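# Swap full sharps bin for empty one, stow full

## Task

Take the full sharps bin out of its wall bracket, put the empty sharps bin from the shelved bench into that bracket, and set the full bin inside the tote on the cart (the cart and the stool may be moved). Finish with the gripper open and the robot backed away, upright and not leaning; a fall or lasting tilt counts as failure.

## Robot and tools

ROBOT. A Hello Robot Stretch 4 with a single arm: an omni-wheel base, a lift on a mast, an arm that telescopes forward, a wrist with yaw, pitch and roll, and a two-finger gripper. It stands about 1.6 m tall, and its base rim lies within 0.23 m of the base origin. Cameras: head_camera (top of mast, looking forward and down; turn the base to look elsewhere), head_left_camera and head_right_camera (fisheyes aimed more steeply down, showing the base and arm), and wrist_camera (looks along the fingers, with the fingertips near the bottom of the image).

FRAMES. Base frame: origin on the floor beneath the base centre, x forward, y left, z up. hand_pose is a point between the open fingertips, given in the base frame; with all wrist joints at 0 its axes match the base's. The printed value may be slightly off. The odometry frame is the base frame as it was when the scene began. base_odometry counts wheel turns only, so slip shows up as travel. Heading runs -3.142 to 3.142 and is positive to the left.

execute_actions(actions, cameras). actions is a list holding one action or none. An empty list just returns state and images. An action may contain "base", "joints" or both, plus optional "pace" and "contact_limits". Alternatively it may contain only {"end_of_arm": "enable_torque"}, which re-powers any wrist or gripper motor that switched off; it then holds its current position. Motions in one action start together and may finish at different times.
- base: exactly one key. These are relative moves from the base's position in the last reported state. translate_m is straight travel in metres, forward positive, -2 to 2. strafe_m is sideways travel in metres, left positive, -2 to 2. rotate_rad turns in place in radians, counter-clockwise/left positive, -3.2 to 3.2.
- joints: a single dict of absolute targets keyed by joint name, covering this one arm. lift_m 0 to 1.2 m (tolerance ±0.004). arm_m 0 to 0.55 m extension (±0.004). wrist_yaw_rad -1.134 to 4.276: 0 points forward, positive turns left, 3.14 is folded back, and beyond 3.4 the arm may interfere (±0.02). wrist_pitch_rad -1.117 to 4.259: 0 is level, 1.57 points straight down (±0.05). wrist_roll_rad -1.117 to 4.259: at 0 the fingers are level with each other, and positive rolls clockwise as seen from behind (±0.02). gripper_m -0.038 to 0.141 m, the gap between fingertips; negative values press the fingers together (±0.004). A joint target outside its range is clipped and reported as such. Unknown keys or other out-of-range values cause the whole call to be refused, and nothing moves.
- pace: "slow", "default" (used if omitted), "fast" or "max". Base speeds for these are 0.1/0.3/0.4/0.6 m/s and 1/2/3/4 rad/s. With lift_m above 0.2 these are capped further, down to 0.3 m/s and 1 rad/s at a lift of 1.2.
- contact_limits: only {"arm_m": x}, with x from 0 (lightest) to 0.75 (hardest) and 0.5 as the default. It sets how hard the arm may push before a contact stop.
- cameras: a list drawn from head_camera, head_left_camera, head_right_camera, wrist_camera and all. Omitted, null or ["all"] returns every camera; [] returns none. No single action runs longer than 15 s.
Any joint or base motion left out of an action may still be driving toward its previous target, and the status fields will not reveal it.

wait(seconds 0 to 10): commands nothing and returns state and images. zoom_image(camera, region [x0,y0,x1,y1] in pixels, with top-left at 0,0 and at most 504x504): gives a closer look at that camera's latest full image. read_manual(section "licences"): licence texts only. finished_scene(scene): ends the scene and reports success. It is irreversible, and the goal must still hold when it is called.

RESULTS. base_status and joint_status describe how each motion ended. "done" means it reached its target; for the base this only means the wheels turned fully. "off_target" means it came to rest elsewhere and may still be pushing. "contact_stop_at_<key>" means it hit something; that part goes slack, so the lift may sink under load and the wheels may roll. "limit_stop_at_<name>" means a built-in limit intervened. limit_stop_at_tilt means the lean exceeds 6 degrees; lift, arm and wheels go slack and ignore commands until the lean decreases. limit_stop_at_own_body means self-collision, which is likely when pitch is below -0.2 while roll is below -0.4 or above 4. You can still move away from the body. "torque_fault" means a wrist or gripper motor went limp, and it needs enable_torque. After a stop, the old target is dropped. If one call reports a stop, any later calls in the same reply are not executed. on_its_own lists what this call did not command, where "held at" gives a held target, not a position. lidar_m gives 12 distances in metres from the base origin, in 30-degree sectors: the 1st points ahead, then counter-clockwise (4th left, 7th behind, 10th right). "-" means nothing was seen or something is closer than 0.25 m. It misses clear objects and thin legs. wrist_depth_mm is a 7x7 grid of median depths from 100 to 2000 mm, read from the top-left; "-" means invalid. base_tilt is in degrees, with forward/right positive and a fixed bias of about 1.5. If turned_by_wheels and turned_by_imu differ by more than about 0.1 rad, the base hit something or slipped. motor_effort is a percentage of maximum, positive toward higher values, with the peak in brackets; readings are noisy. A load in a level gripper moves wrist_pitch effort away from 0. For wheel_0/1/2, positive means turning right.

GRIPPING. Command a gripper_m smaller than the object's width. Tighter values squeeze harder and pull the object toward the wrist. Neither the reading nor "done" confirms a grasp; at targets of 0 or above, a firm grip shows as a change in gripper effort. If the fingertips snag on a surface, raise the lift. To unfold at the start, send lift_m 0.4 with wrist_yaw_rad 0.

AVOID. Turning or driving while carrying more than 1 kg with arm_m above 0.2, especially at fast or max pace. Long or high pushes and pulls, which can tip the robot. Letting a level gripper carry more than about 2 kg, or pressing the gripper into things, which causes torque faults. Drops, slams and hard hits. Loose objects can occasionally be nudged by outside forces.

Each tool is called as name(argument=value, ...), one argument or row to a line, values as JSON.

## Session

execute_actions(
  actions=[
    {"joints":{"lift_m":0.6,"wrist_yaw_rad":0,"gripper_m":0.14,"wrist_pitch_rad":0}},
  ],
)

Scene clock: 2.47 s.
base_odometry: x=+0.000 y=+0.000 heading=+0.000 (m, m, rad; odometry frame)
turned_by_wheels: +0.000 (rad since the last result)
turned_by_imu: +0.000 (rad since the last result)
base_tilt: forward=+0.3 right=-0.3 (deg)
lidar_m: 1.68 1.71 1.52 1.35 2.39 2.24 2.43 1.46 1.37 1.48 1.65 1.59
base_status: not commanded
joint_positions: lift_m=+0.600 arm_m=+0.002 wrist_yaw_rad=+0.001 wrist_pitch_rad=+0.003 wrist_roll_rad=+0.004 gripper_m=+0.140
joint_status: all done
motor_effort: lift_m=+23(21) arm_m=-1(1) wrist_yaw_rad=-3(4) wrist_pitch_rad=-7(5) wrist_roll_rad=-1(1) gripper_m=+1(2) wheel_0=+0(1) wheel_1=+0(0) wheel_2=+0(0) (%)
hand_pose: x=+0.4616 y=-0.0873 z=+0.7772 quat_wxyz=(+1.000, +0.002, +0.001, +0.000) (m; base frame)
wrist_depth_mm: 1537 1808 - - - 1921 1661 / 1499 1756 - - - 1983 1808 / 1464 1756 - - - 1464 1229 / 1464 1756 - - - - 1808 / 1430 1708 - - - 1464 1756 / 1464 1618 204 - - 1921 1808 / 1499 1661 1808 960 1430 1576 1576
pictures: head_camera, head_left_camera, head_right_camera, wrist_camera
Images, in order (width x height): head_camera 420x560, head_left_camera 420x672, head_right_camera 420x672, wrist_camera 616x392.

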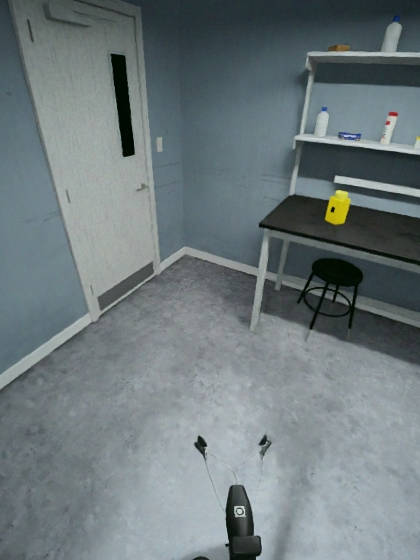

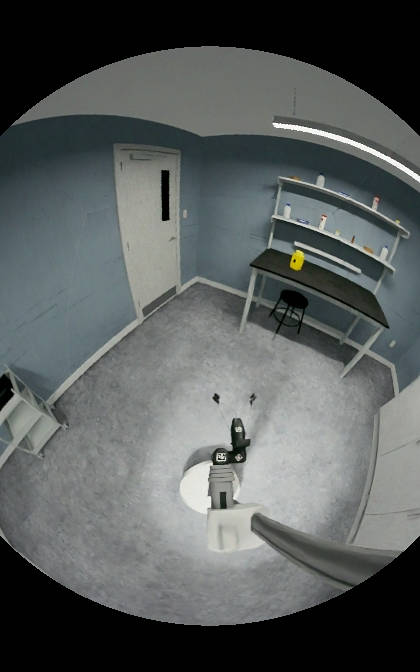

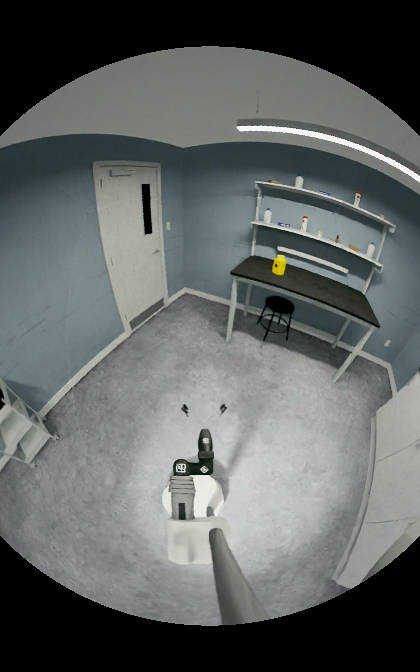

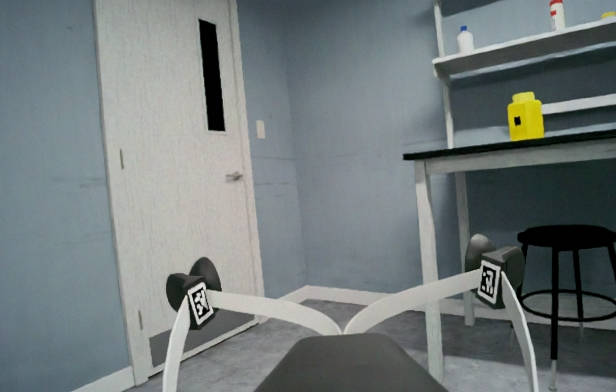

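execute_actions(
  actions=[
    {"base":{"rotate_rad":2.66}},
  ],
  cameras=["head_camera","wrist_camera","head_right_camera"],
)

Scene clock: 9.63 s.
base_odometry: x=+0.000 y=+0.000 heading=+2.660 (m, m, rad; odometry frame)
turned_by_wheels: +2.660 (rad since the last result)
turned_by_imu: +2.614 (rad since the last result)
base_tilt: forward=+0.3 right=-0.3 (deg)
lidar_m: 2.22 2.47 1.44 1.41 1.52 1.62 1.65 1.66 1.71 1.43 1.34 2.37
base_status: done
joint_positions: lift_m=+0.600 arm_m=+0.002 wrist_yaw_rad=+0.000 wrist_pitch_rad=+0.003 wrist_roll_rad=+0.004 gripper_m=+0.140
joint_status: not commanded
motor_effort: lift_m=+21(23) arm_m=-1(1) wrist_yaw_rad=-1(1) wrist_pitch_rad=-7(7) wrist_roll_rad=-1(1) gripper_m=+1(2) wheel_0=-2(9) wheel_1=-2(8) wheel_2=+0(8) (%)
hand_pose: x=+0.4616 y=-0.0874 z=+0.7774 quat_wxyz=(+1.000, +0.002, +0.001, +0.000) (m; base frame)
wrist_depth_mm: - - - - - 1983 1921 / - - - - - - 1983 / - - - - - - 1983 / - - - - - - 1983 / - - - - - - - / - - 204 - - 1921 1983 / - 1921 1921 946 1756 1618 1537
pictures: head_camera, head_right_camera, wrist_camera
Images, in order (width x height): head_camera 420x560, head_right_camera 420x672, wrist_camera 616x392.

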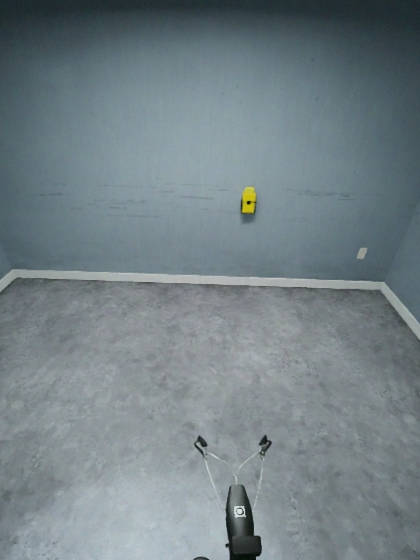

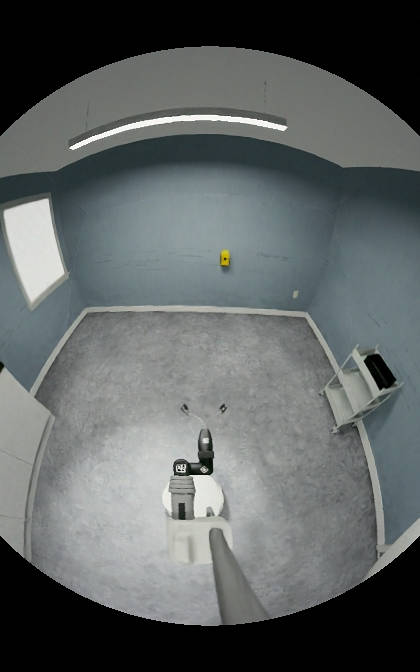

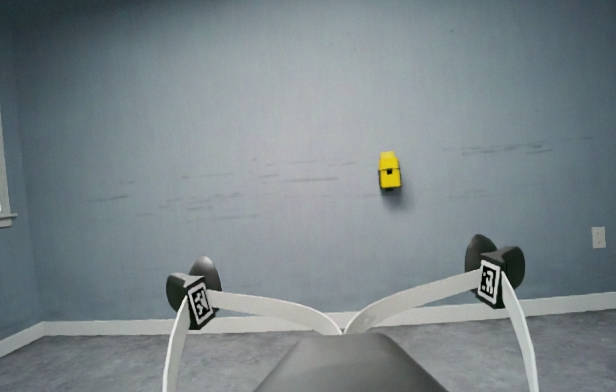

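execute_actions(
  actions=[
    {"base":{"rotate_rad":-0.05}},
  ],
  cameras=[],
)

execute_actions(
  actions=[
    {"base":{"translate_m":1.4},"joints":{"lift_m":0.7},"pace":"max"},
  ],
  cameras=["head_camera","wrist_camera"],
)

Scene clock: 16.13 s.
base_odometry: x=+0.000 y=+0.000 heading=+2.610 (m, m, rad; odometry frame)
turned_by_wheels: -0.049 (rad since the last result)
turned_by_imu: -0.049 (rad since the last result)
base_tilt: forward=+0.4 right=-0.3 (deg)
lidar_m: 2.24 2.43 1.47 1.39 1.49 1.70 1.69 1.65 1.75 1.66 1.35 2.41
base_status: done
joint_positions: lift_m=+0.600 arm_m=+0.002 wrist_yaw_rad=+0.000 wrist_pitch_rad=+0.003 wrist_roll_rad=+0.004 gripper_m=+0.140
joint_status: not commanded
motor_effort: lift_m=+21(21) arm_m=-1(1) wrist_yaw_rad=+0(1) wrist_pitch_rad=-7(7) wrist_roll_rad=+0(0) gripper_m=+1(0) wheel_0=+3(0) wheel_1=+2(5) wheel_2=+2(3) (%)
hand_pose: x=+0.4616 y=-0.0874 z=+0.7774 quat_wxyz=(+1.000, +0.002, +0.001, +0.000) (m; base frame)
wrist_depth_mm: - - - - - - - / - - - - - - - / - - - - - - - / - - - - - - - / - - - - - - - / - - 203 - - - - / - 1983 1921 960 1756 1661 1576
pictures: none
No camera images: the call's "cameras" was empty. Leave "cameras" out to get every camera's image.

Scene clock: 20.53 s.
base_odometry: x=-1.207 y=+0.709 heading=+2.610 (m, m, rad; odometry frame)
turned_by_wheels: +0.000 (rad since the last result)
turned_by_imu: +0.001 (rad since the last result)
base_tilt: forward=+0.3 right=-0.3 (deg)
lidar_m: 0.91 0.95 1.34 1.97 1.70 2.04 3.78 2.40 1.38 1.69 1.31 0.85
base_status: done
joint_positions: lift_m=+0.700 arm_m=+0.002 wrist_yaw_rad=+0.000 wrist_pitch_rad=+0.002 wrist_roll_rad=+0.004 gripper_m=+0.140
joint_status: all done
motor_effort: lift_m=+21(24) arm_m=-1(1) wrist_yaw_rad=-1(2) wrist_pitch_rad=-5(6) wrist_roll_rad=-1(3) gripper_m=+1(1) wheel_0=+1(11) wheel_1=+1(12) wheel_2=+0(13) (%)
hand_pose: x=+0.4615 y=-0.0874 z=+0.8775 quat_wxyz=(+1.000, +0.002, +0.001, +0.000) (m; base frame)
wrist_depth_mm: 750 741 723 715 691 683 676 / 750 741 723 707 707 691 683 / 768 741 723 707 707 691 683 / 768 750 741 723 715 597 691 / 768 750 741 732 707 591 699 / 778 759 204 723 707 707 699 / 778 759 759 421 707 707 699
pictures: head_camera, wrist_camera
Images, in order (width x height): head_camera 420x560, wrist_camera 616x392.

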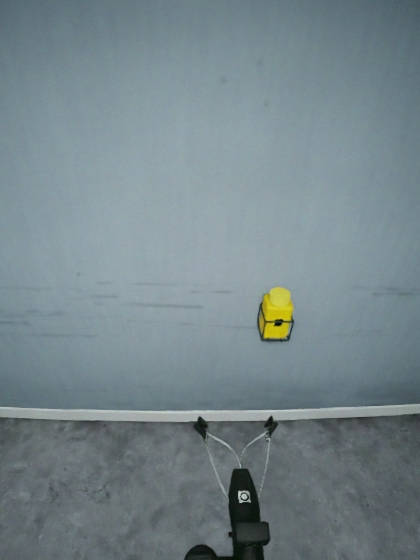

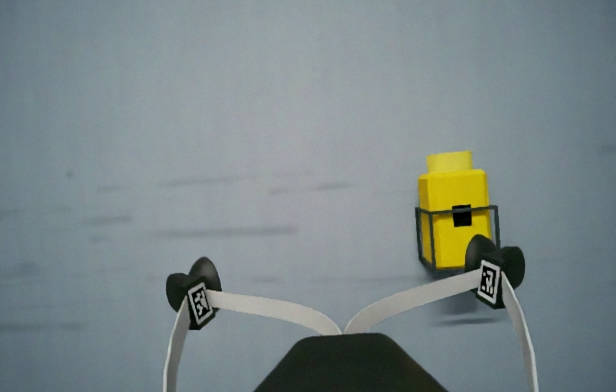

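execute_actions(
  actions=[
    {"base":{"strafe_m":-0.19},"joints":{"arm_m":0.25}},
  ],
  cameras=["wrist_camera"],
)

Scene clock: 27.93 s.
base_odometry: x=-1.111 y=+0.873 heading=+2.611 (m, m, rad; odometry frame)
turned_by_wheels: +0.000 (rad since the last result)
turned_by_imu: -0.001 (rad since the last result)
base_tilt: forward=+0.4 right=-0.3 (deg)
lidar_m: 0.81 0.95 1.35 2.17 1.85 2.34 3.79 2.14 1.22 1.50 1.28 0.94
base_status: done
joint_positions: lift_m=+0.700 arm_m=+0.249 wrist_yaw_rad=+0.000 wrist_pitch_rad=+0.002 wrist_roll_rad=+0.004 gripper_m=+0.140
joint_status: all done
motor_effort: lift_m=+21(21) arm_m=+5(5) wrist_yaw_rad=+0(1) wrist_pitch_rad=-6(6) wrist_roll_rad=-1(1) gripper_m=+1(1) wheel_0=+1(8) wheel_1=+1(9) wheel_2=+0(1) (%)
hand_pose: x=+0.7085 y=-0.0874 z=+0.8775 quat_wxyz=(+1.000, +0.002, +0.001, +0.000) (m; base frame)
wrist_depth_mm: 484 477 469 462 452 442 436 / 484 477 469 459 455 449 436 / 492 480 477 462 455 449 439 / 488 484 473 370 375 445 445 / 500 484 477 368 362 449 445 / 504 492 204 366 364 455 449 / 504 492 488 293 462 462 452
pictures: wrist_camera
Images, in order (width x height): wrist_camera 616x392.

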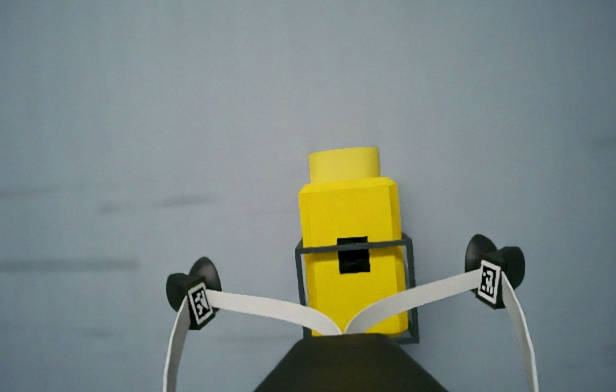

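execute_actions(
  actions=[
    {"base":{"strafe_m":-0.008},"joints":{"arm_m":0.42,"lift_m":0.709}},
  ],
  cameras=["wrist_camera"],
)

Scene clock: 40.00 s.
base_odometry: x=-1.107 y=+0.880 heading=+2.610 (m, m, rad; odometry frame)
turned_by_wheels: +0.000 (rad since the last result)
turned_by_imu: -0.001 (rad since the last result)
base_tilt: forward=+0.4 right=-0.2 (deg)
lidar_m: 0.80 0.96 1.36 2.16 1.89 2.34 3.82 2.14 1.24 1.47 1.29 0.97
base_status: done
joint_positions: lift_m=+0.709 arm_m=+0.419 wrist_yaw_rad=+0.000 wrist_pitch_rad=+0.002 wrist_roll_rad=+0.004 gripper_m=+0.140
joint_status: all done
motor_effort: lift_m=+23(25) arm_m=+5(6) wrist_yaw_rad=-1(0) wrist_pitch_rad=-4(5) wrist_roll_rad=-1(1) gripper_m=+2(2) wheel_0=+1(9) wheel_1=-2(8) wheel_2=+0(0) (%)
hand_pose: x=+0.8785 y=-0.0874 z=+0.8863 quat_wxyz=(+1.000, +0.002, +0.001, +0.000) (m; base frame)
wrist_depth_mm: 307 301 294 290 285 279 276 / 306 301 298 291 286 282 277 / 312 303 297 290 286 282 278 / 310 304 301 199 195 285 281 / 314 309 301 192 189 283 281 / 315 309 201 191 189 190 282 / 319 312 306 152 190 286 285
pictures: wrist_camera
Images, in order (width x height): wrist_camera 616x392.

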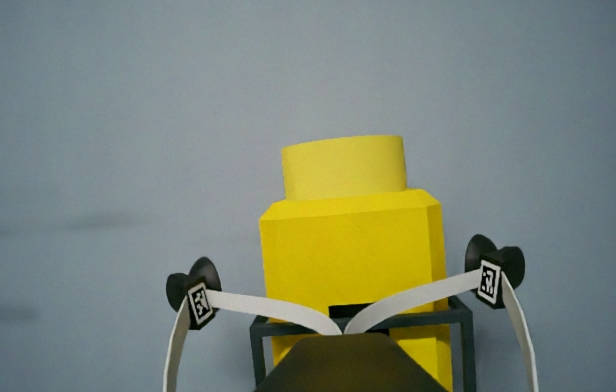

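execute_actions(
  actions=[
    {"base":{"strafe_m":-0.006},"joints":{"lift_m":0.718},"pace":"slow"},
  ],
  cameras=["wrist_camera"],
)

execute_actions(
  actions=[
    {"joints":{"gripper_m":0.09}},
  ],
  cameras=[],
)

execute_actions(
  actions=[
    {"joints":{"gripper_m":0.048,"arm_m":0.43},"pace":"slow"},
  ],
  cameras=["wrist_camera"],
)

Scene clock: 51.93 s.
base_odometry: x=-1.104 y=+0.885 heading=+2.611 (m, m, rad; odometry frame)
turned_by_wheels: +0.000 (rad since the last result)
turned_by_imu: +0.000 (rad since the last result)
base_tilt: forward=+0.4 right=-0.3 (deg)
lidar_m: 0.81 0.95 1.37 2.16 1.86 2.33 3.82 2.11 1.19 1.48 1.31 0.95
base_status: done
joint_positions: lift_m=+0.718 arm_m=+0.419 wrist_yaw_rad=+0.000 wrist_pitch_rad=+0.002 wrist_roll_rad=+0.004 gripper_m=+0.140
joint_status: all done
motor_effort: lift_m=+23(30) arm_m=+5(5) wrist_yaw_rad=-1(1) wrist_pitch_rad=-6(5) wrist_roll_rad=-1(1) gripper_m=+1(0) wheel_0=+4(6) wheel_1=-2(9) wheel_2=+0(1) (%)
hand_pose: x=+0.8785 y=-0.0874 z=+0.8953 quat_wxyz=(+1.000, +0.002, +0.001, +0.000) (m; base frame)
wrist_depth_mm: 306 300 297 290 285 278 274 / 306 301 297 291 286 281 274 / 309 303 298 291 286 281 277 / 312 307 300 202 206 285 281 / 314 309 300 191 189 283 281 / 315 310 203 192 189 285 282 / 317 312 306 147 181 286 285
pictures: wrist_camera
Images, in order (width x height): wrist_camera 616x392.

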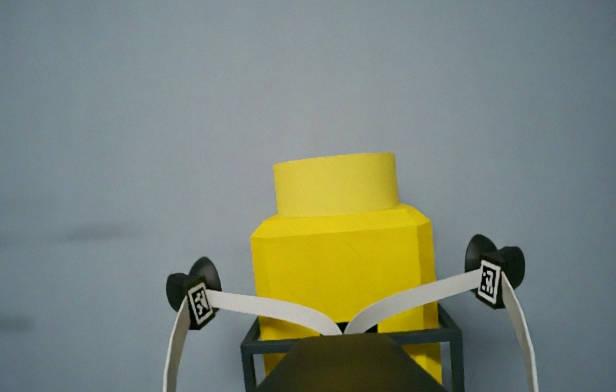

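Scene clock: 53.43 s.
base_odometry: x=-1.104 y=+0.885 heading=+2.611 (m, m, rad; odometry frame)
turned_by_wheels: +0.000 (rad since the last result)
turned_by_imu: +0.000 (rad since the last result)
base_tilt: forward=+0.3 right=-0.3 (deg)
lidar_m: 0.82 0.94 1.34 2.16 1.88 2.38 3.80 2.11 1.20 1.47 1.29 0.94
base_status: not commanded
joint_positions: lift_m=+0.718 arm_m=+0.419 wrist_yaw_rad=+0.000 wrist_pitch_rad=+0.002 wrist_roll_rad=+0.004 gripper_m=+0.090
joint_status: all done
motor_effort: lift_m=+23(23) arm_m=+5(5) wrist_yaw_rad=+1(0) wrist_pitch_rad=-5(6) wrist_roll_rad=+1(2) gripper_m=-1(3) wheel_0=+4(4) wheel_1=-2(2) wheel_2=+0(0) (%)
hand_pose: x=+0.8785 y=-0.0875 z=+0.8953 quat_wxyz=(+1.000, +0.002, +0.001, +0.000) (m; base frame)
wrist_depth_mm: 306 298 296 290 283 279 274 / 306 300 296 290 285 282 276 / 307 303 298 293 287 282 279 / 310 304 300 202 207 285 279 / 314 307 301 191 189 283 282 / 315 309 204 192 189 196 282 / 320 314 304 147 181 287 285
pictures: none
No camera images: the call's "cameras" was empty. Leave "cameras" out to get every camera's image.

Scene clock: 55.33 s.
base_odometry: x=-1.104 y=+0.885 heading=+2.611 (m, m, rad; odometry frame)
turned_by_wheels: +0.000 (rad since the last result)
turned_by_imu: +0.000 (rad since the last result)
base_tilt: forward=+0.4 right=-0.3 (deg)
lidar_m: 0.80 0.96 1.35 2.20 1.87 2.39 3.79 2.13 1.18 1.48 1.30 0.95
base_status: not commanded
joint_positions: lift_m=+0.718 arm_m=+0.429 wrist_yaw_rad=+0.000 wrist_pitch_rad=+0.002 wrist_roll_rad=+0.004 gripper_m=+0.048
joint_status: all done
motor_effort: lift_m=+23(23) arm_m=+4(5) wrist_yaw_rad=-1(3) wrist_pitch_rad=-4(5) wrist_roll_rad=+1(1) gripper_m=-19(20) wheel_0=+4(4) wheel_1=-2(2) wheel_2=+0(0) (%)
hand_pose: x=+0.8888 y=-0.0873 z=+0.8954 quat_wxyz=(+1.000, +0.002, +0.001, +0.000) (m; base frame)
wrist_depth_mm: 294 290 283 278 273 270 266 / 297 293 285 281 276 271 267 / 300 293 287 281 277 272 268 / 301 294 289 185 191 273 270 / 303 297 293 177 174 273 271 / 304 298 187 178 175 183 273 / 306 300 293 118 170 277 274
pictures: wrist_camera
Images, in order (width x height): wrist_camera 616x392.

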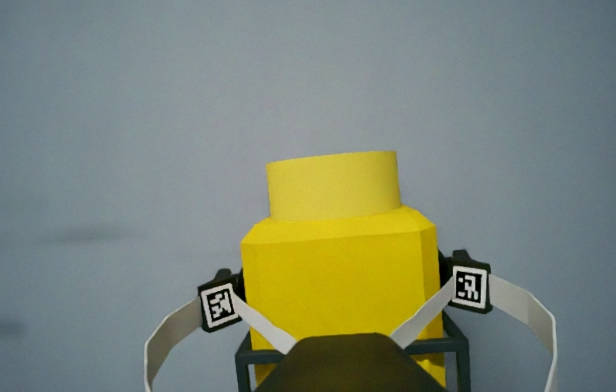

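Take a reference image at the lifted height.

execute_actions(
  actions=[
    {"joints":{"lift_m":0.835},"pace":"slow"},
  ],
  cameras=["wrist_camera","head_camera"],
)

execute_actions(
  actions=[
    {"joints":{"arm_m":0.2}},
  ],
  cameras=["wrist_camera"],
)

execute_actions(
  actions=[
    {"base":{"rotate_rad":-1.6},"joints":{"arm_m":0.03,"lift_m":0.9},"pace":"slow"},
  ],
  cameras=["head_camera","head_right_camera"],
)

Scene clock: 64.43 s.
base_odometry: x=-1.104 y=+0.885 heading=+2.611 (m, m, rad; odometry frame)
turned_by_wheels: +0.000 (rad since the last result)
turned_by_imu: -0.001 (rad since the last result)
base_tilt: forward=+0.4 right=-0.3 (deg)
lidar_m: 0.83 0.95 1.33 2.16 1.85 2.34 3.77 2.10 1.20 1.49 1.32 0.93
base_status: not commanded
joint_positions: lift_m=+0.835 arm_m=+0.429 wrist_yaw_rad=+0.000 wrist_pitch_rad=+0.009 wrist_roll_rad=+0.004 gripper_m=+0.048
joint_status: all done
on_its_own: wrist_pitch_rad is at rest, and its effort (-25) is outside its rest range (-23 to +23)
motor_effort: lift_m=+25(25) arm_m=+3(3) wrist_yaw_rad=+0(1) wrist_pitch_rad=-25(31) wrist_roll_rad=-1(0) gripper_m=-18(18) wheel_0=+3(3) wheel_1=-2(2) wheel_2=+0(0) (%)
hand_pose: x=+0.8888 y=-0.0874 z=+1.0102 quat_wxyz=(+1.000, +0.002, +0.005, +0.000) (m; base frame)
wrist_depth_mm: 293 286 282 278 273 267 264 / 294 291 283 279 273 270 265 / 297 291 286 282 277 272 268 / 300 294 290 186 192 273 268 / 303 296 291 177 174 274 272 / 303 298 189 177 175 183 273 / 309 301 296 118 174 279 276
pictures: head_camera, wrist_camera
Images, in order (width x height): head_camera 420x560, wrist_camera 616x392.

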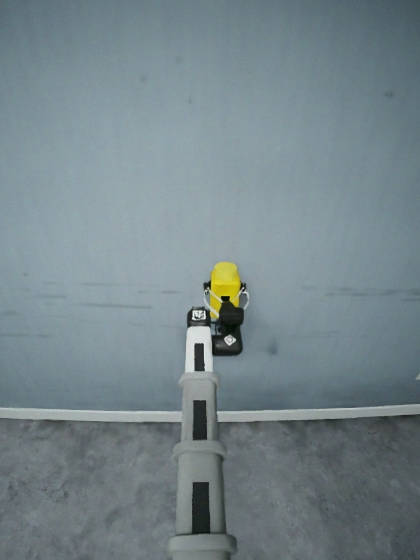

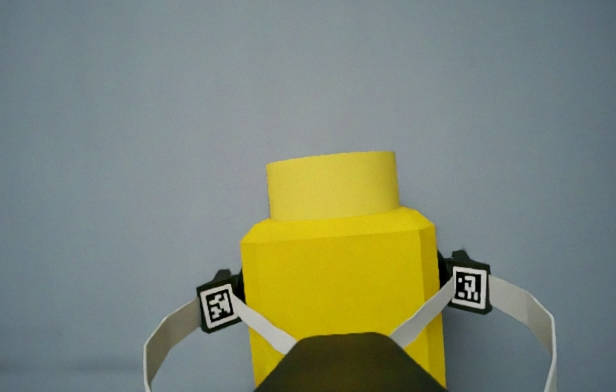

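Scene clock: 66.23 s.
base_odometry: x=-1.104 y=+0.885 heading=+2.611 (m, m, rad; odometry frame)
turned_by_wheels: +0.000 (rad since the last result)
turned_by_imu: +0.000 (rad since the last result)
base_tilt: forward=+0.3 right=-0.3 (deg)
lidar_m: 0.57 0.97 1.34 2.18 1.84 2.36 3.79 2.12 1.21 1.49 1.32 0.95
base_status: not commanded
joint_positions: lift_m=+0.835 arm_m=+0.201 wrist_yaw_rad=+0.000 wrist_pitch_rad=+0.009 wrist_roll_rad=+0.004 gripper_m=+0.048
joint_status: all done
on_its_own: wrist_pitch_rad is at rest, and its effort (-25) is outside its rest range (-23 to +23)
motor_effort: lift_m=+25(25) arm_m=-5(6) wrist_yaw_rad=+1(1) wrist_pitch_rad=-25(26) wrist_roll_rad=-1(1) gripper_m=-17(19) wheel_0=+3(3) wheel_1=-2(2) wheel_2=+0(0) (%)
hand_pose: x=+0.6602 y=-0.0874 z=+1.0102 quat_wxyz=(+1.000, +0.002, +0.005, +0.000) (m; base frame)
wrist_depth_mm: 535 521 512 504 500 488 484 / 535 530 521 504 504 492 480 / 539 525 521 512 504 496 488 / 544 530 525 187 192 500 492 / 554 535 530 178 175 500 496 / 559 544 187 178 174 184 496 / 559 549 539 118 174 508 500
pictures: wrist_camera
Images, in order (width x height): wrist_camera 616x392.

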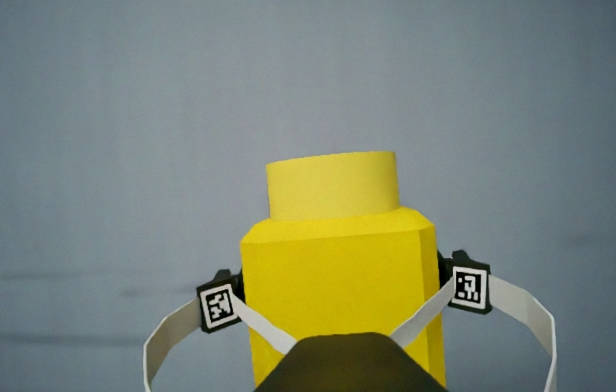

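Scene clock: 69.23 s.
base_odometry: x=-1.104 y=+0.885 heading=+1.011 (m, m, rad; odometry frame)
turned_by_wheels: -1.600 (rad since the last result)
turned_by_imu: -1.573 (rad since the last result)
base_tilt: forward=+0.4 right=-0.3 (deg)
lidar_m: 0.40 1.33 0.94 0.81 0.95 1.32 2.22 1.87 2.34 2.98 2.17 1.19
base_status: done
joint_positions: lift_m=+0.900 arm_m=+0.031 wrist_yaw_rad=+0.000 wrist_pitch_rad=+0.009 wrist_roll_rad=+0.004 gripper_m=+0.048
joint_status: all done
on_its_own: wrist_pitch_rad is at rest, and its effort (-25) is outside its rest range (-23 to +23)
motor_effort: lift_m=+25(28) arm_m=-5(4) wrist_yaw_rad=+1(3) wrist_pitch_rad=-25(26) wrist_roll_rad=-1(1) gripper_m=-20(18) wheel_0=+2(10) wheel_1=+2(6) wheel_2=+2(7) (%)
hand_pose: x=+0.4902 y=-0.0875 z=+1.0753 quat_wxyz=(+1.000, +0.002, +0.004, +0.000) (m; base frame)
wrist_depth_mm: 1308 1281 1281 1281 1205 1205 1255 / 1308 1308 1255 1336 1281 1205 1255 / 1366 1308 1308 1255 1255 1255 1255 / 1366 1281 1281 186 193 1255 1205 / 1336 1366 1336 178 174 1308 1255 / 1308 1336 188 177 175 184 904 / 1308 1430 1366 118 174 1281 1182
pictures: head_camera, head_right_camera
Images, in order (width x height): head_camera 420x560, head_right_camera 420x672.

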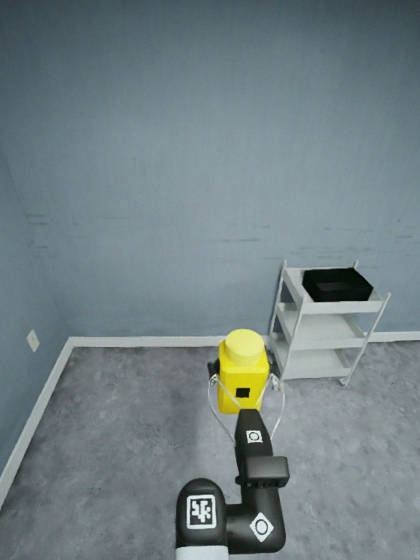

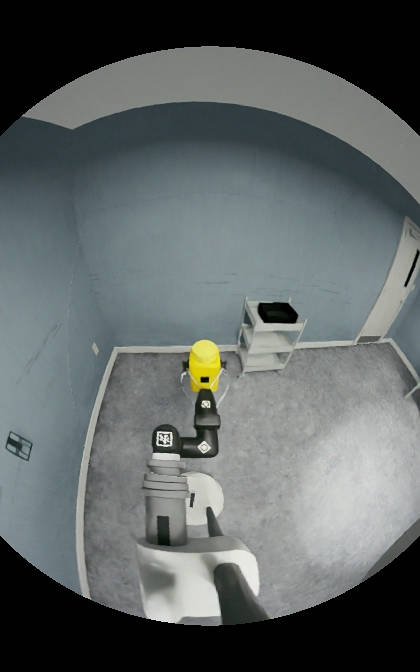

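execute_actions(
  actions=[
    {"base":{"strafe_m":-0.565},"pace":"fast"},
  ],
  cameras=[],
)

execute_actions(
  actions=[
    {"base":{"translate_m":0.49},"joints":{"arm_m":0.29,"lift_m":0.76}},
  ],
  cameras=["head_camera","wrist_camera"],
)

zoom_image(
  camera="head_camera",
  region=[150, 280, 330, 430],
)

Scene clock: 91.10 s.
base_odometry: x=-0.625 y=+0.585 heading=+1.011 (m, m, rad; odometry frame)
turned_by_wheels: +0.000 (rad since the last result)
turned_by_imu: -0.002 (rad since the last result)
base_tilt: forward=+0.4 right=-0.3 (deg)
lidar_m: 0.40 1.57 1.55 1.36 1.52 2.13 1.67 1.67 2.31 2.43 2.19 1.14
base_status: done
joint_positions: lift_m=+0.900 arm_m=+0.031 wrist_yaw_rad=+0.000 wrist_pitch_rad=+0.009 wrist_roll_rad=+0.004 gripper_m=+0.048
joint_status: not commanded
on_its_own: wrist_pitch_rad is at rest, and its effort (-24) is outside its rest range (-23 to +23)
motor_effort: lift_m=+24(25) arm_m=-5(5) wrist_yaw_rad=+0(1) wrist_pitch_rad=-24(25) wrist_roll_rad=-1(1) gripper_m=-18(20) wheel_0=+1(11) wheel_1=+0(11) wheel_2=+0(2) (%)
hand_pose: x=+0.4902 y=-0.0874 z=+1.0753 quat_wxyz=(+1.000, +0.002, +0.005, +0.000) (m; base frame)
wrist_depth_mm: 1336 1308 1308 1281 1255 1205 1229 / 1308 1336 1281 1255 1255 1255 1255 / 1336 1281 1308 1281 1281 1255 1255 / 1336 1336 1308 186 192 1255 1205 / 1336 1336 1308 177 174 1281 1229 / 1397 1366 188 177 175 183 1255 / 1366 1366 1336 118 174 1281 1281
pictures: none
No camera images: the call's "cameras" was empty. Leave "cameras" out to get every camera's image.

Scene clock: 94.20 s.
base_odometry: x=-0.365 y=+1.000 heading=+1.011 (m, m, rad; odometry frame)
turned_by_wheels: +0.000 (rad since the last result)
turned_by_imu: +0.000 (rad since the last result)
base_tilt: forward=+0.4 right=-0.3 (deg)
lidar_m: 0.59 1.06 1.45 1.44 1.44 2.15 2.16 2.18 2.58 2.43 1.46 0.64
base_status: done
joint_positions: lift_m=+0.760 arm_m=+0.289 wrist_yaw_rad=+0.000 wrist_pitch_rad=+0.009 wrist_roll_rad=+0.004 gripper_m=+0.048
joint_status: all done
on_its_own: wrist_pitch_rad is at rest, and its effort (-25) is outside its rest range (-23 to +23)
motor_effort: lift_m=+20(29) arm_m=+4(6) wrist_yaw_rad=+0(1) wrist_pitch_rad=-25(27) wrist_roll_rad=-1(1) gripper_m=-18(18) wheel_0=+2(8) wheel_1=+1(7) wheel_2=+2(11) (%)
hand_pose: x=+0.7486 y=-0.0874 z=+0.9356 quat_wxyz=(+1.000, +0.002, +0.005, +0.000) (m; base frame)
wrist_depth_mm: 535 530 521 512 508 500 500 / 539 535 525 521 512 504 500 / 549 539 530 521 517 504 500 / 549 539 535 186 193 517 508 / 554 544 539 177 174 521 512 / 554 549 188 178 175 183 508 / 564 559 544 118 174 521 521
pictures: head_camera, wrist_camera
Images, in order (width x height): head_camera 420x560, wrist_camera 616x392.

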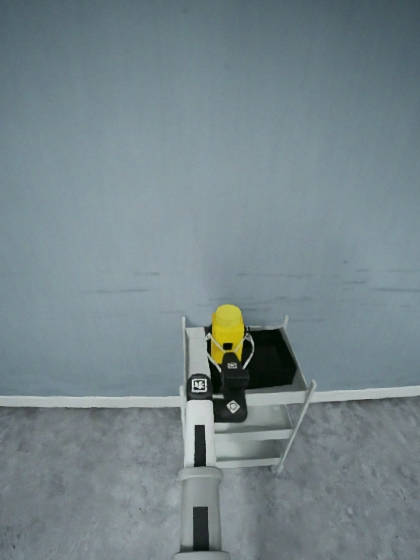

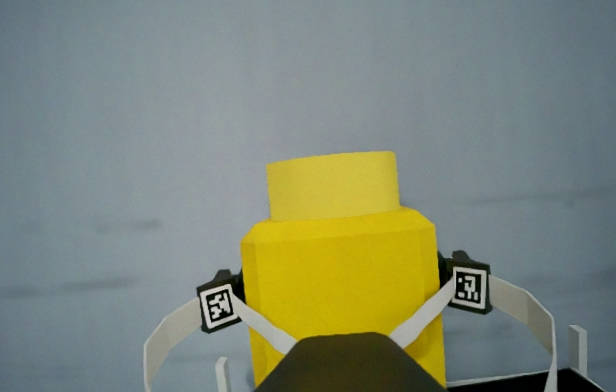

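Region (150, 280, 330, 430) of head_camera's 420x560 image, scaled by 2.800, with more detail than that image has.

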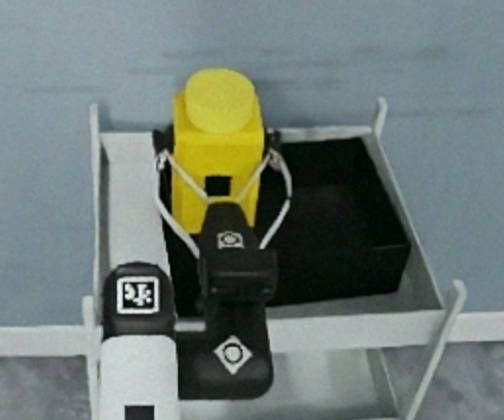

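execute_actions(
  actions=[
    {"base":{"strafe_m":-0.08},"joints":{"arm_m":0.33}},
  ],
  cameras=["head_camera"],
)

zoom_image(
  camera="head_camera",
  region=[130, 280, 310, 430],
)

Scene clock: 103.40 s.
base_odometry: x=-0.297 y=+0.958 heading=+1.011 (m, m, rad; odometry frame)
turned_by_wheels: +0.000 (rad since the last result)
turned_by_imu: -0.001 (rad since the last result)
base_tilt: forward=+0.3 right=-0.3 (deg)
lidar_m: 0.56 1.04 1.46 1.56 1.56 2.25 2.15 2.22 2.45 2.36 1.46 0.63
base_status: done
joint_positions: lift_m=+0.760 arm_m=+0.329 wrist_yaw_rad=+0.000 wrist_pitch_rad=+0.009 wrist_roll_rad=+0.004 gripper_m=+0.048
joint_status: all done
on_its_own: wrist_pitch_rad is at rest, and its effort (-24) is outside its rest range (-23 to +23)
motor_effort: lift_m=+21(20) arm_m=+5(5) wrist_yaw_rad=+0(1) wrist_pitch_rad=-24(25) wrist_roll_rad=-1(2) gripper_m=-16(18) wheel_0=+1(11) wheel_1=-1(8) wheel_2=+0(0) (%)
hand_pose: x=+0.7886 y=-0.0874 z=+0.9356 quat_wxyz=(+1.000, +0.002, +0.005, +0.000) (m; base frame)
wrist_depth_mm: 496 488 480 477 469 466 459 / 500 488 488 480 473 466 459 / 504 492 492 484 480 473 462 / 508 496 496 187 192 473 466 / 512 504 496 178 174 473 473 / 512 508 189 177 175 183 477 / 517 508 504 118 174 477 477
pictures: head_camera
Images, in order (width x height): head_camera 420x560.

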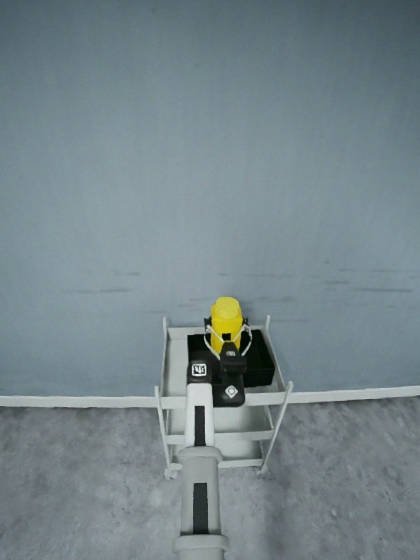

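Region (130, 280, 310, 430) of head_camera's 420x560 image, scaled by 2.800, with more detail than that image has.

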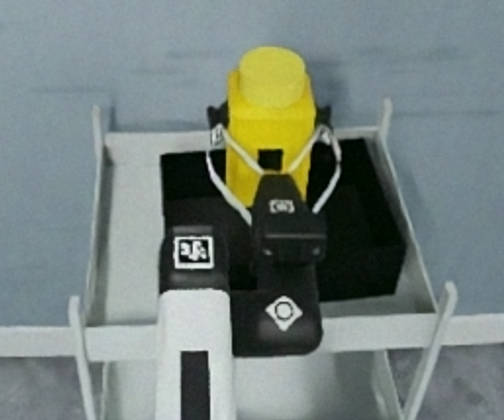

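execute_actions(
  actions=[
    {"joints":{"lift_m":0.68},"pace":"slow"},
  ],
  cameras=["wrist_camera"],
)

Scene clock: 108.57 s.
base_odometry: x=-0.297 y=+0.958 heading=+1.011 (m, m, rad; odometry frame)
turned_by_wheels: +0.000 (rad since the last result)
turned_by_imu: -0.001 (rad since the last result)
base_tilt: forward=+0.4 right=-0.2 (deg)
lidar_m: 0.59 1.05 1.47 1.56 1.55 2.23 2.14 2.16 2.43 2.35 1.45 0.64
base_status: not commanded
joint_positions: lift_m=+0.680 arm_m=+0.329 wrist_yaw_rad=+0.000 wrist_pitch_rad=+0.009 wrist_roll_rad=+0.004 gripper_m=+0.048
joint_status: all done
on_its_own: wrist_pitch_rad is at rest, and its effort (-26) is outside its rest range (-23 to +23)
motor_effort: lift_m=+20(18) arm_m=+5(5) wrist_yaw_rad=+0(0) wrist_pitch_rad=-26(25) wrist_roll_rad=-1(2) gripper_m=-19(18) wheel_0=+1(1) wheel_1=-1(1) wheel_2=+0(0) (%)
hand_pose: x=+0.7886 y=-0.0874 z=+0.8556 quat_wxyz=(+1.000, +0.002, +0.005, +0.000) (m; base frame)
wrist_depth_mm: 496 488 480 477 469 466 459 / 496 488 488 477 473 469 462 / 496 500 488 480 473 469 466 / 504 504 492 187 192 477 469 / 508 500 492 177 174 473 473 / 512 504 187 178 175 184 473 / 517 517 336 118 174 343 310
pictures: wrist_camera
Images, in order (width x height): wrist_camera 616x392.

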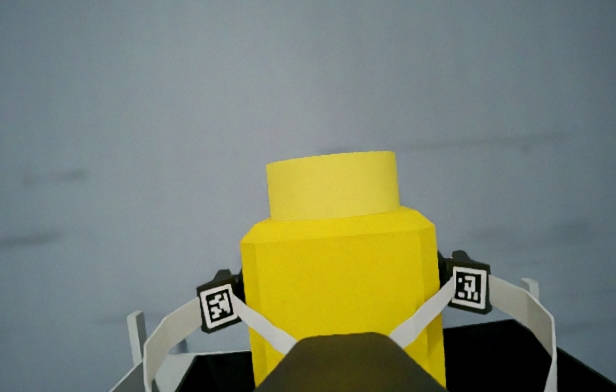

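execute_actions(
  actions=[
    {"joints":{"lift_m":0.632},"pace":"slow"},
  ],
  cameras=["wrist_camera"],
)

execute_actions(
  actions=[
    {"joints":{"lift_m":0.622},"pace":"slow"},
  ],
  cameras=[],
)

Scene clock: 117.37 s.
base_odometry: x=-0.297 y=+0.958 heading=+1.011 (m, m, rad; odometry frame)
turned_by_wheels: +0.000 (rad since the last result)
turned_by_imu: -0.001 (rad since the last result)
base_tilt: forward=+0.3 right=-0.3 (deg)
lidar_m: 0.59 1.04 1.47 1.55 1.53 2.22 2.14 2.19 2.44 2.35 1.46 0.63
base_status: not commanded
joint_positions: lift_m=+0.632 arm_m=+0.329 wrist_yaw_rad=+0.000 wrist_pitch_rad=+0.009 wrist_roll_rad=+0.004 gripper_m=+0.048
joint_status: all done
on_its_own: wrist_pitch_rad is at rest, and its effort (-25) is outside its rest range (-23 to +23)
motor_effort: lift_m=+20(19) arm_m=+5(5) wrist_yaw_rad=+1(0) wrist_pitch_rad=-25(25) wrist_roll_rad=-1(0) gripper_m=-17(18) wheel_0=+1(1) wheel_1=-1(1) wheel_2=+0(0) (%)
hand_pose: x=+0.7886 y=-0.0874 z=+0.8076 quat_wxyz=(+1.000, +0.002, +0.005, +0.000) (m; base frame)
wrist_depth_mm: 500 488 484 477 466 462 459 / 500 492 484 480 469 469 462 / 504 496 488 480 477 466 466 / 508 500 492 186 193 477 466 / 512 504 492 178 174 473 469 / 508 508 188 178 175 183 274 / 521 324 336 118 174 343 294
pictures: wrist_camera
Images, in order (width x height): wrist_camera 616x392.

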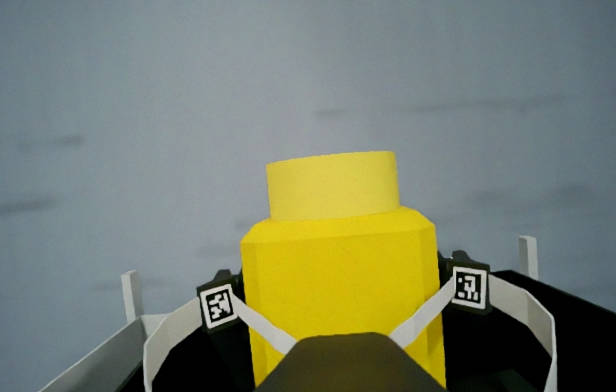

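Scene clock: 118.10 s.
base_odometry: x=-0.297 y=+0.958 heading=+1.011 (m, m, rad; odometry frame)
turned_by_wheels: +0.000 (rad since the last result)
turned_by_imu: +0.000 (rad since the last result)
base_tilt: forward=+0.4 right=-0.3 (deg)
lidar_m: 0.60 1.04 1.46 1.54 1.55 2.23 2.14 2.21 2.44 2.33 1.50 0.64
base_status: not commanded
joint_positions: lift_m=+0.622 arm_m=+0.329 wrist_yaw_rad=+0.000 wrist_pitch_rad=+0.009 wrist_roll_rad=+0.004 gripper_m=+0.048
joint_status: all done
on_its_own: wrist_pitch_rad is at rest, and its effort (-24) is outside its rest range (-23 to +23)
motor_effort: lift_m=+20(14) arm_m=+4(5) wrist_yaw_rad=-1(1) wrist_pitch_rad=-24(25) wrist_roll_rad=-1(0) gripper_m=-18(19) wheel_0=+1(1) wheel_1=-1(1) wheel_2=+0(0) (%)
hand_pose: x=+0.7886 y=-0.0874 z=+0.7976 quat_wxyz=(+1.000, +0.002, +0.005, +0.000) (m; base frame)
wrist_depth_mm: 492 496 480 477 469 462 462 / 496 496 484 480 477 469 462 / 504 492 492 480 477 469 466 / 508 500 492 186 193 473 469 / 517 504 496 178 174 399 469 / 517 496 187 178 175 183 273 / 512 264 334 118 174 343 293
pictures: none
No camera images: the call's "cameras" was empty. Leave "cameras" out to get every camera's image.

execute_actions(
  actions=[
    {"joints":{"lift_m":0.613},"pace":"slow"},
  ],
  cameras=[],
)

execute_actions(
  actions=[
    {"joints":{"lift_m":0.607},"pace":"slow"},
  ],
  cameras=[],
)

Scene clock: 123.37 s.
base_odometry: x=-0.297 y=+0.958 heading=+1.011 (m, m, rad; odometry frame)
turned_by_wheels: +0.000 (rad since the last result)
turned_by_imu: +0.000 (rad since the last result)
base_tilt: forward=+0.4 right=-0.3 (deg)
lidar_m: 0.60 1.06 1.44 1.55 1.55 2.25 2.14 2.19 2.45 2.35 1.48 0.64
base_status: not commanded
joint_positions: lift_m=+0.613 arm_m=+0.329 wrist_yaw_rad=+0.000 wrist_pitch_rad=+0.008 wrist_roll_rad=+0.004 gripper_m=+0.048
joint_status: all done
motor_effort: lift_m=+19(19) arm_m=+5(5) wrist_yaw_rad=+0(1) wrist_pitch_rad=-21(26) wrist_roll_rad=+0(2) gripper_m=-19(17) wheel_0=+1(1) wheel_1=-1(1) wheel_2=+0(0) (%)
hand_pose: x=+0.7886 y=-0.0874 z=+0.7891 quat_wxyz=(+1.000, +0.002, +0.004, +0.000) (m; base frame)
wrist_depth_mm: 496 492 484 477 477 466 459 / 496 496 488 477 477 466 459 / 504 496 496 484 477 469 466 / 504 500 492 186 191 473 473 / 512 504 500 177 174 399 473 / 512 413 188 177 175 183 273 / 306 207 336 118 174 336 283
pictures: none
No camera images: the call's "cameras" was empty. Leave "cameras" out to get every camera's image.

Scene clock: 124.00 s.
base_odometry: x=-0.297 y=+0.958 heading=+1.011 (m, m, rad; odometry frame)
turned_by_wheels: +0.000 (rad since the last result)
turned_by_imu: +0.000 (rad since the last result)
base_tilt: forward=+0.4 right=-0.3 (deg)
lidar_m: 0.59 1.04 1.46 1.56 1.55 2.20 2.11 2.17 2.47 2.33 1.47 0.63
base_status: not commanded
joint_positions: lift_m=+0.607 arm_m=+0.329 wrist_yaw_rad=+0.000 wrist_pitch_rad=+0.001 wrist_roll_rad=+0.004 gripper_m=+0.048
joint_status: all done
motor_effort: lift_m=+17(20) arm_m=+4(5) wrist_yaw_rad=+0(0) wrist_pitch_rad=-1(20) wrist_roll_rad=+0(1) gripper_m=-17(17) wheel_0=+1(1) wheel_1=-1(1) wheel_2=+0(0) (%)
hand_pose: x=+0.7886 y=-0.0874 z=+0.7854 quat_wxyz=(+1.000, +0.002, +0.000, +0.000) (m; base frame)
wrist_depth_mm: 504 496 484 480 473 466 462 / 500 492 488 484 473 473 462 / 504 500 492 484 477 473 462 / 508 500 496 186 191 473 469 / 508 504 492 177 175 402 469 / 512 415 188 178 175 184 273 / 306 208 334 118 174 332 293
pictures: none
No camera images: the call's "cameras" was empty. Leave "cameras" out to get every camera's image.

execute_actions(
  actions=[
    {"joints":{"gripper_m":0.12}},
  ],
  cameras=[],
)

execute_actions(
  actions=[
    {"joints":{"lift_m":0.75}},
  ],
  cameras=[],
)

execute_actions(
  actions=[
    {"joints":{"arm_m":0.0,"gripper_m":0.14},"base":{"translate_m":-0.2}},
  ],
  cameras=["head_camera"],
)

execute_actions(
  actions=[
    {"base":{"rotate_rad":-1.58},"joints":{"lift_m":0.85}},
  ],
  cameras=["head_camera","wrist_camera"],
)

Scene clock: 134.30 s.
base_odometry: x=-0.297 y=+0.958 heading=+1.011 (m, m, rad; odometry frame)
turned_by_wheels: +0.000 (rad since the last result)
turned_by_imu: -0.001 (rad since the last result)
base_tilt: forward=+0.4 right=-0.3 (deg)
lidar_m: 0.59 1.07 1.47 1.54 1.54 2.21 2.14 2.19 2.46 2.34 1.46 0.62
base_status: not commanded
joint_positions: lift_m=+0.607 arm_m=+0.329 wrist_yaw_rad=+0.000 wrist_pitch_rad=+0.002 wrist_roll_rad=+0.004 gripper_m=+0.120
joint_status: all done
motor_effort: lift_m=+18(18) arm_m=+5(5) wrist_yaw_rad=-1(0) wrist_pitch_rad=-4(5) wrist_roll_rad=+0(1) gripper_m=+0(18) wheel_0=+1(1) wheel_1=-1(1) wheel_2=+0(0) (%)
hand_pose: x=+0.7886 y=-0.0874 z=+0.7849 quat_wxyz=(+1.000, +0.002, +0.001, +0.000) (m; base frame)
wrist_depth_mm: 500 492 484 473 473 462 462 / 504 496 484 484 473 469 466 / 504 492 488 484 477 473 469 / 504 500 492 200 206 477 469 / 508 504 496 191 189 340 469 / 512 413 202 191 189 324 289 / 304 226 336 151 189 332 276
pictures: none
No camera images: the call's "cameras" was empty. Leave "cameras" out to get every camera's image.

Scene clock: 135.97 s.
base_odometry: x=-0.297 y=+0.958 heading=+1.011 (m, m, rad; odometry frame)
turned_by_wheels: +0.000 (rad since the last result)
turned_by_imu: +0.000 (rad since the last result)
base_tilt: forward=+0.3 right=-0.3 (deg)
lidar_m: 0.59 1.05 1.45 1.55 1.54 2.24 2.15 2.18 2.49 2.35 1.47 0.63
base_status: not commanded
joint_positions: lift_m=+0.750 arm_m=+0.329 wrist_yaw_rad=+0.000 wrist_pitch_rad=+0.002 wrist_roll_rad=+0.004 gripper_m=+0.120
joint_status: all done
motor_effort: lift_m=+23(31) arm_m=+4(5) wrist_yaw_rad=-1(0) wrist_pitch_rad=-4(4) wrist_roll_rad=-1(1) gripper_m=+0(2) wheel_0=+1(1) wheel_1=-1(1) wheel_2=+0(0) (%)
hand_pose: x=+0.7886 y=-0.0874 z=+0.9274 quat_wxyz=(+1.000, +0.002, +0.001, +0.000) (m; base frame)
wrist_depth_mm: 496 488 488 477 473 466 462 / 504 492 484 484 473 466 466 / 500 500 492 484 480 477 469 / 504 504 496 488 480 473 469 / 508 508 496 488 484 477 473 / 512 504 210 492 484 477 477 / 512 512 504 301 484 484 473
pictures: none
No camera images: the call's "cameras" was empty. Leave "cameras" out to get every camera's image.

Scene clock: 138.07 s.
base_odometry: x=-0.403 y=+0.788 heading=+1.011 (m, m, rad; odometry frame)
turned_by_wheels: -0.001 (rad since the last result)
turned_by_imu: -0.001 (rad since the last result)
base_tilt: forward=+0.4 right=-0.3 (deg)
lidar_m: 0.78 1.26 1.63 1.46 1.62 2.24 1.94 1.99 2.48 2.33 1.72 0.86
base_status: done
joint_positions: lift_m=+0.750 arm_m=+0.003 wrist_yaw_rad=+0.000 wrist_pitch_rad=+0.003 wrist_roll_rad=+0.004 gripper_m=+0.140
joint_status: all done
joint sent to its limit — the command would take arm_m past its lower limit, so that joint was sent only as far as its limit.
motor_effort: lift_m=+23(23) arm_m=-5(4) wrist_yaw_rad=+1(2) wrist_pitch_rad=-6(7) wrist_roll_rad=+0(0) gripper_m=-1(1) wheel_0=-4(6) wheel_1=-2(6) wheel_2=-1(12) (%)
hand_pose: x=+0.4622 y=-0.0875 z=+0.9273 quat_wxyz=(+1.000, +0.002, +0.001, +0.000) (m; base frame)
wrist_depth_mm: 1042 1042 1025 1008 991 976 960 / 1060 1042 1042 1025 1008 991 991 / 1078 1060 1025 1025 1008 991 991 / 1060 1042 1025 1025 1008 991 991 / 1078 1060 1060 1042 1008 1008 991 / 1060 1078 203 668 683 597 1008 / 1078 1078 621 362 603 1025 991
pictures: head_camera
Images, in order (width x height): head_camera 420x560.

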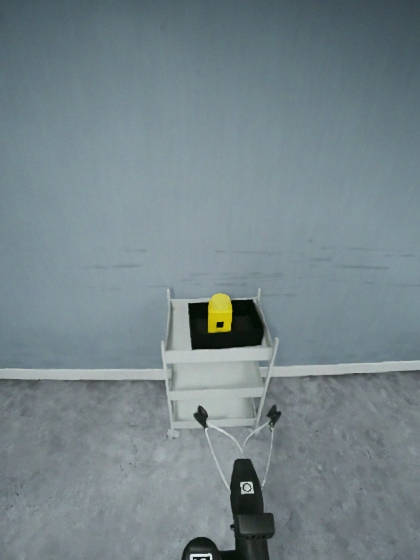

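Scene clock: 140.13 s.
base_odometry: x=-0.403 y=+0.788 heading=-0.569 (m, m, rad; odometry frame)
turned_by_wheels: -1.579 (rad since the last result)
turned_by_imu: -1.553 (rad since the last result)
base_tilt: forward=+0.4 right=-0.3 (deg)
lidar_m: 2.34 1.72 0.84 0.79 1.26 1.63 1.48 1.63 2.24 1.93 1.96 2.46
base_status: done
joint_positions: lift_m=+0.850 arm_m=+0.003 wrist_yaw_rad=+0.000 wrist_pitch_rad=+0.003 wrist_roll_rad=+0.004 gripper_m=+0.140
joint_status: all done
motor_effort: lift_m=+23(25) arm_m=-5(5) wrist_yaw_rad=+0(1) wrist_pitch_rad=-6(6) wrist_roll_rad=-1(1) gripper_m=+1(1) wheel_0=+2(7) wheel_1=+3(7) wheel_2=+2(8) (%)
hand_pose: x=+0.4622 y=-0.0874 z=+1.0273 quat_wxyz=(+1.000, +0.002, +0.001, +0.000) (m; base frame)
wrist_depth_mm: 1863 - - - - - - / 1808 - - - - - - / 1756 - - - - - - / 1708 - - - - - - / 1708 - - - - - - / 1708 - 204 - - - - / 1708 - - - - - 1983
pictures: head_camera, wrist_camera
Images, in order (width x height): head_camera 420x560, wrist_camera 616x392.

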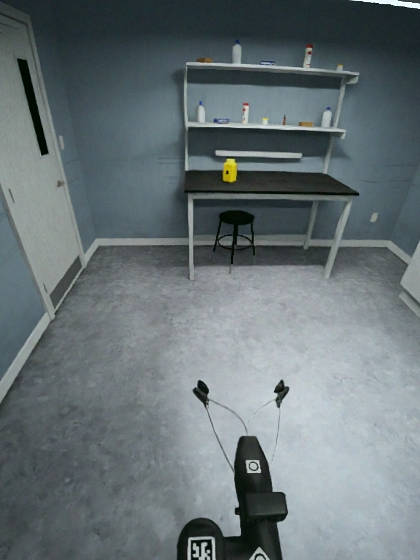

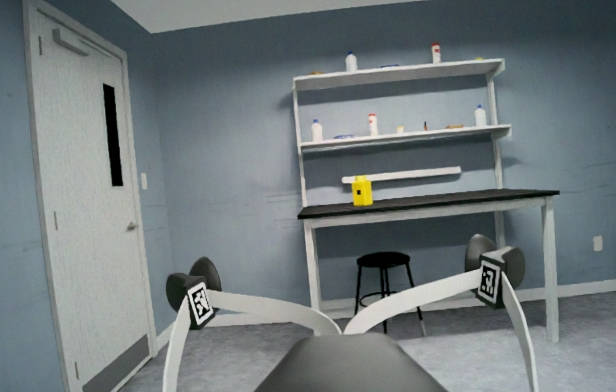

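execute_actions(
  actions=[
    {"base":{"translate_m":1.75},"pace":"max"},
  ],
  cameras=["head_camera","wrist_camera"],
)

Scene clock: 151.97 s.
base_odometry: x=+1.072 y=-0.154 heading=-0.568 (m, m, rad; odometry frame)
turned_by_wheels: +0.000 (rad since the last result)
turned_by_imu: +0.001 (rad since the last result)
base_tilt: forward=+0.3 right=-0.3 (deg)
lidar_m: 0.58 1.44 1.25 1.17 1.28 1.63 3.36 3.45 1.98 1.87 0.91 0.63
base_status: done
joint_positions: lift_m=+0.850 arm_m=+0.003 wrist_yaw_rad=+0.000 wrist_pitch_rad=+0.003 wrist_roll_rad=+0.004 gripper_m=+0.140
joint_status: not commanded
motor_effort: lift_m=+22(22) arm_m=-5(5) wrist_yaw_rad=+0(0) wrist_pitch_rad=-6(6) wrist_roll_rad=+1(1) gripper_m=+1(0) wheel_0=+1(8) wheel_1=+2(5) wheel_2=+1(12) (%)
hand_pose: x=+0.4621 y=-0.0874 z=+1.0273 quat_wxyz=(+1.000, +0.002, +0.001, +0.000) (m; base frame)
wrist_depth_mm: 1255 1229 1229 1229 1182 1160 1025 / 1255 1205 1255 1008 1098 1182 1160 / 1281 1255 1255 1205 1229 1182 1182 / 1281 1281 1255 1229 1205 1205 1182 / 1308 1281 1255 976 759 615 691 / 1308 1281 203 484 418 392 421 / 1336 1281 402 256 394 430 427
pictures: head_camera, wrist_camera
Images, in order (width x height): head_camera 420x560, wrist_camera 616x392.

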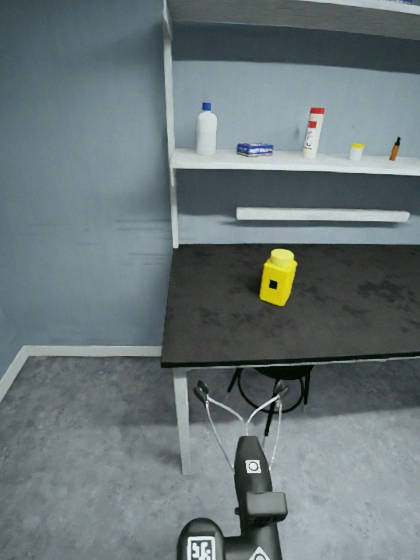

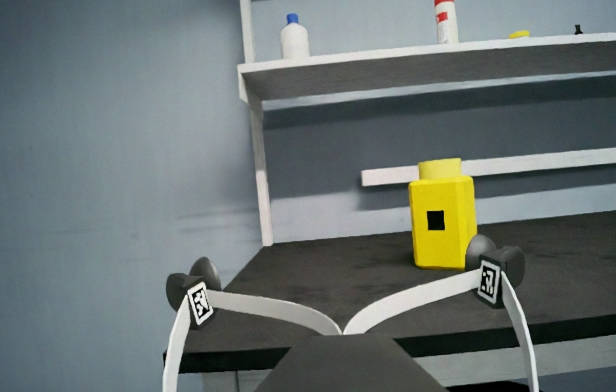

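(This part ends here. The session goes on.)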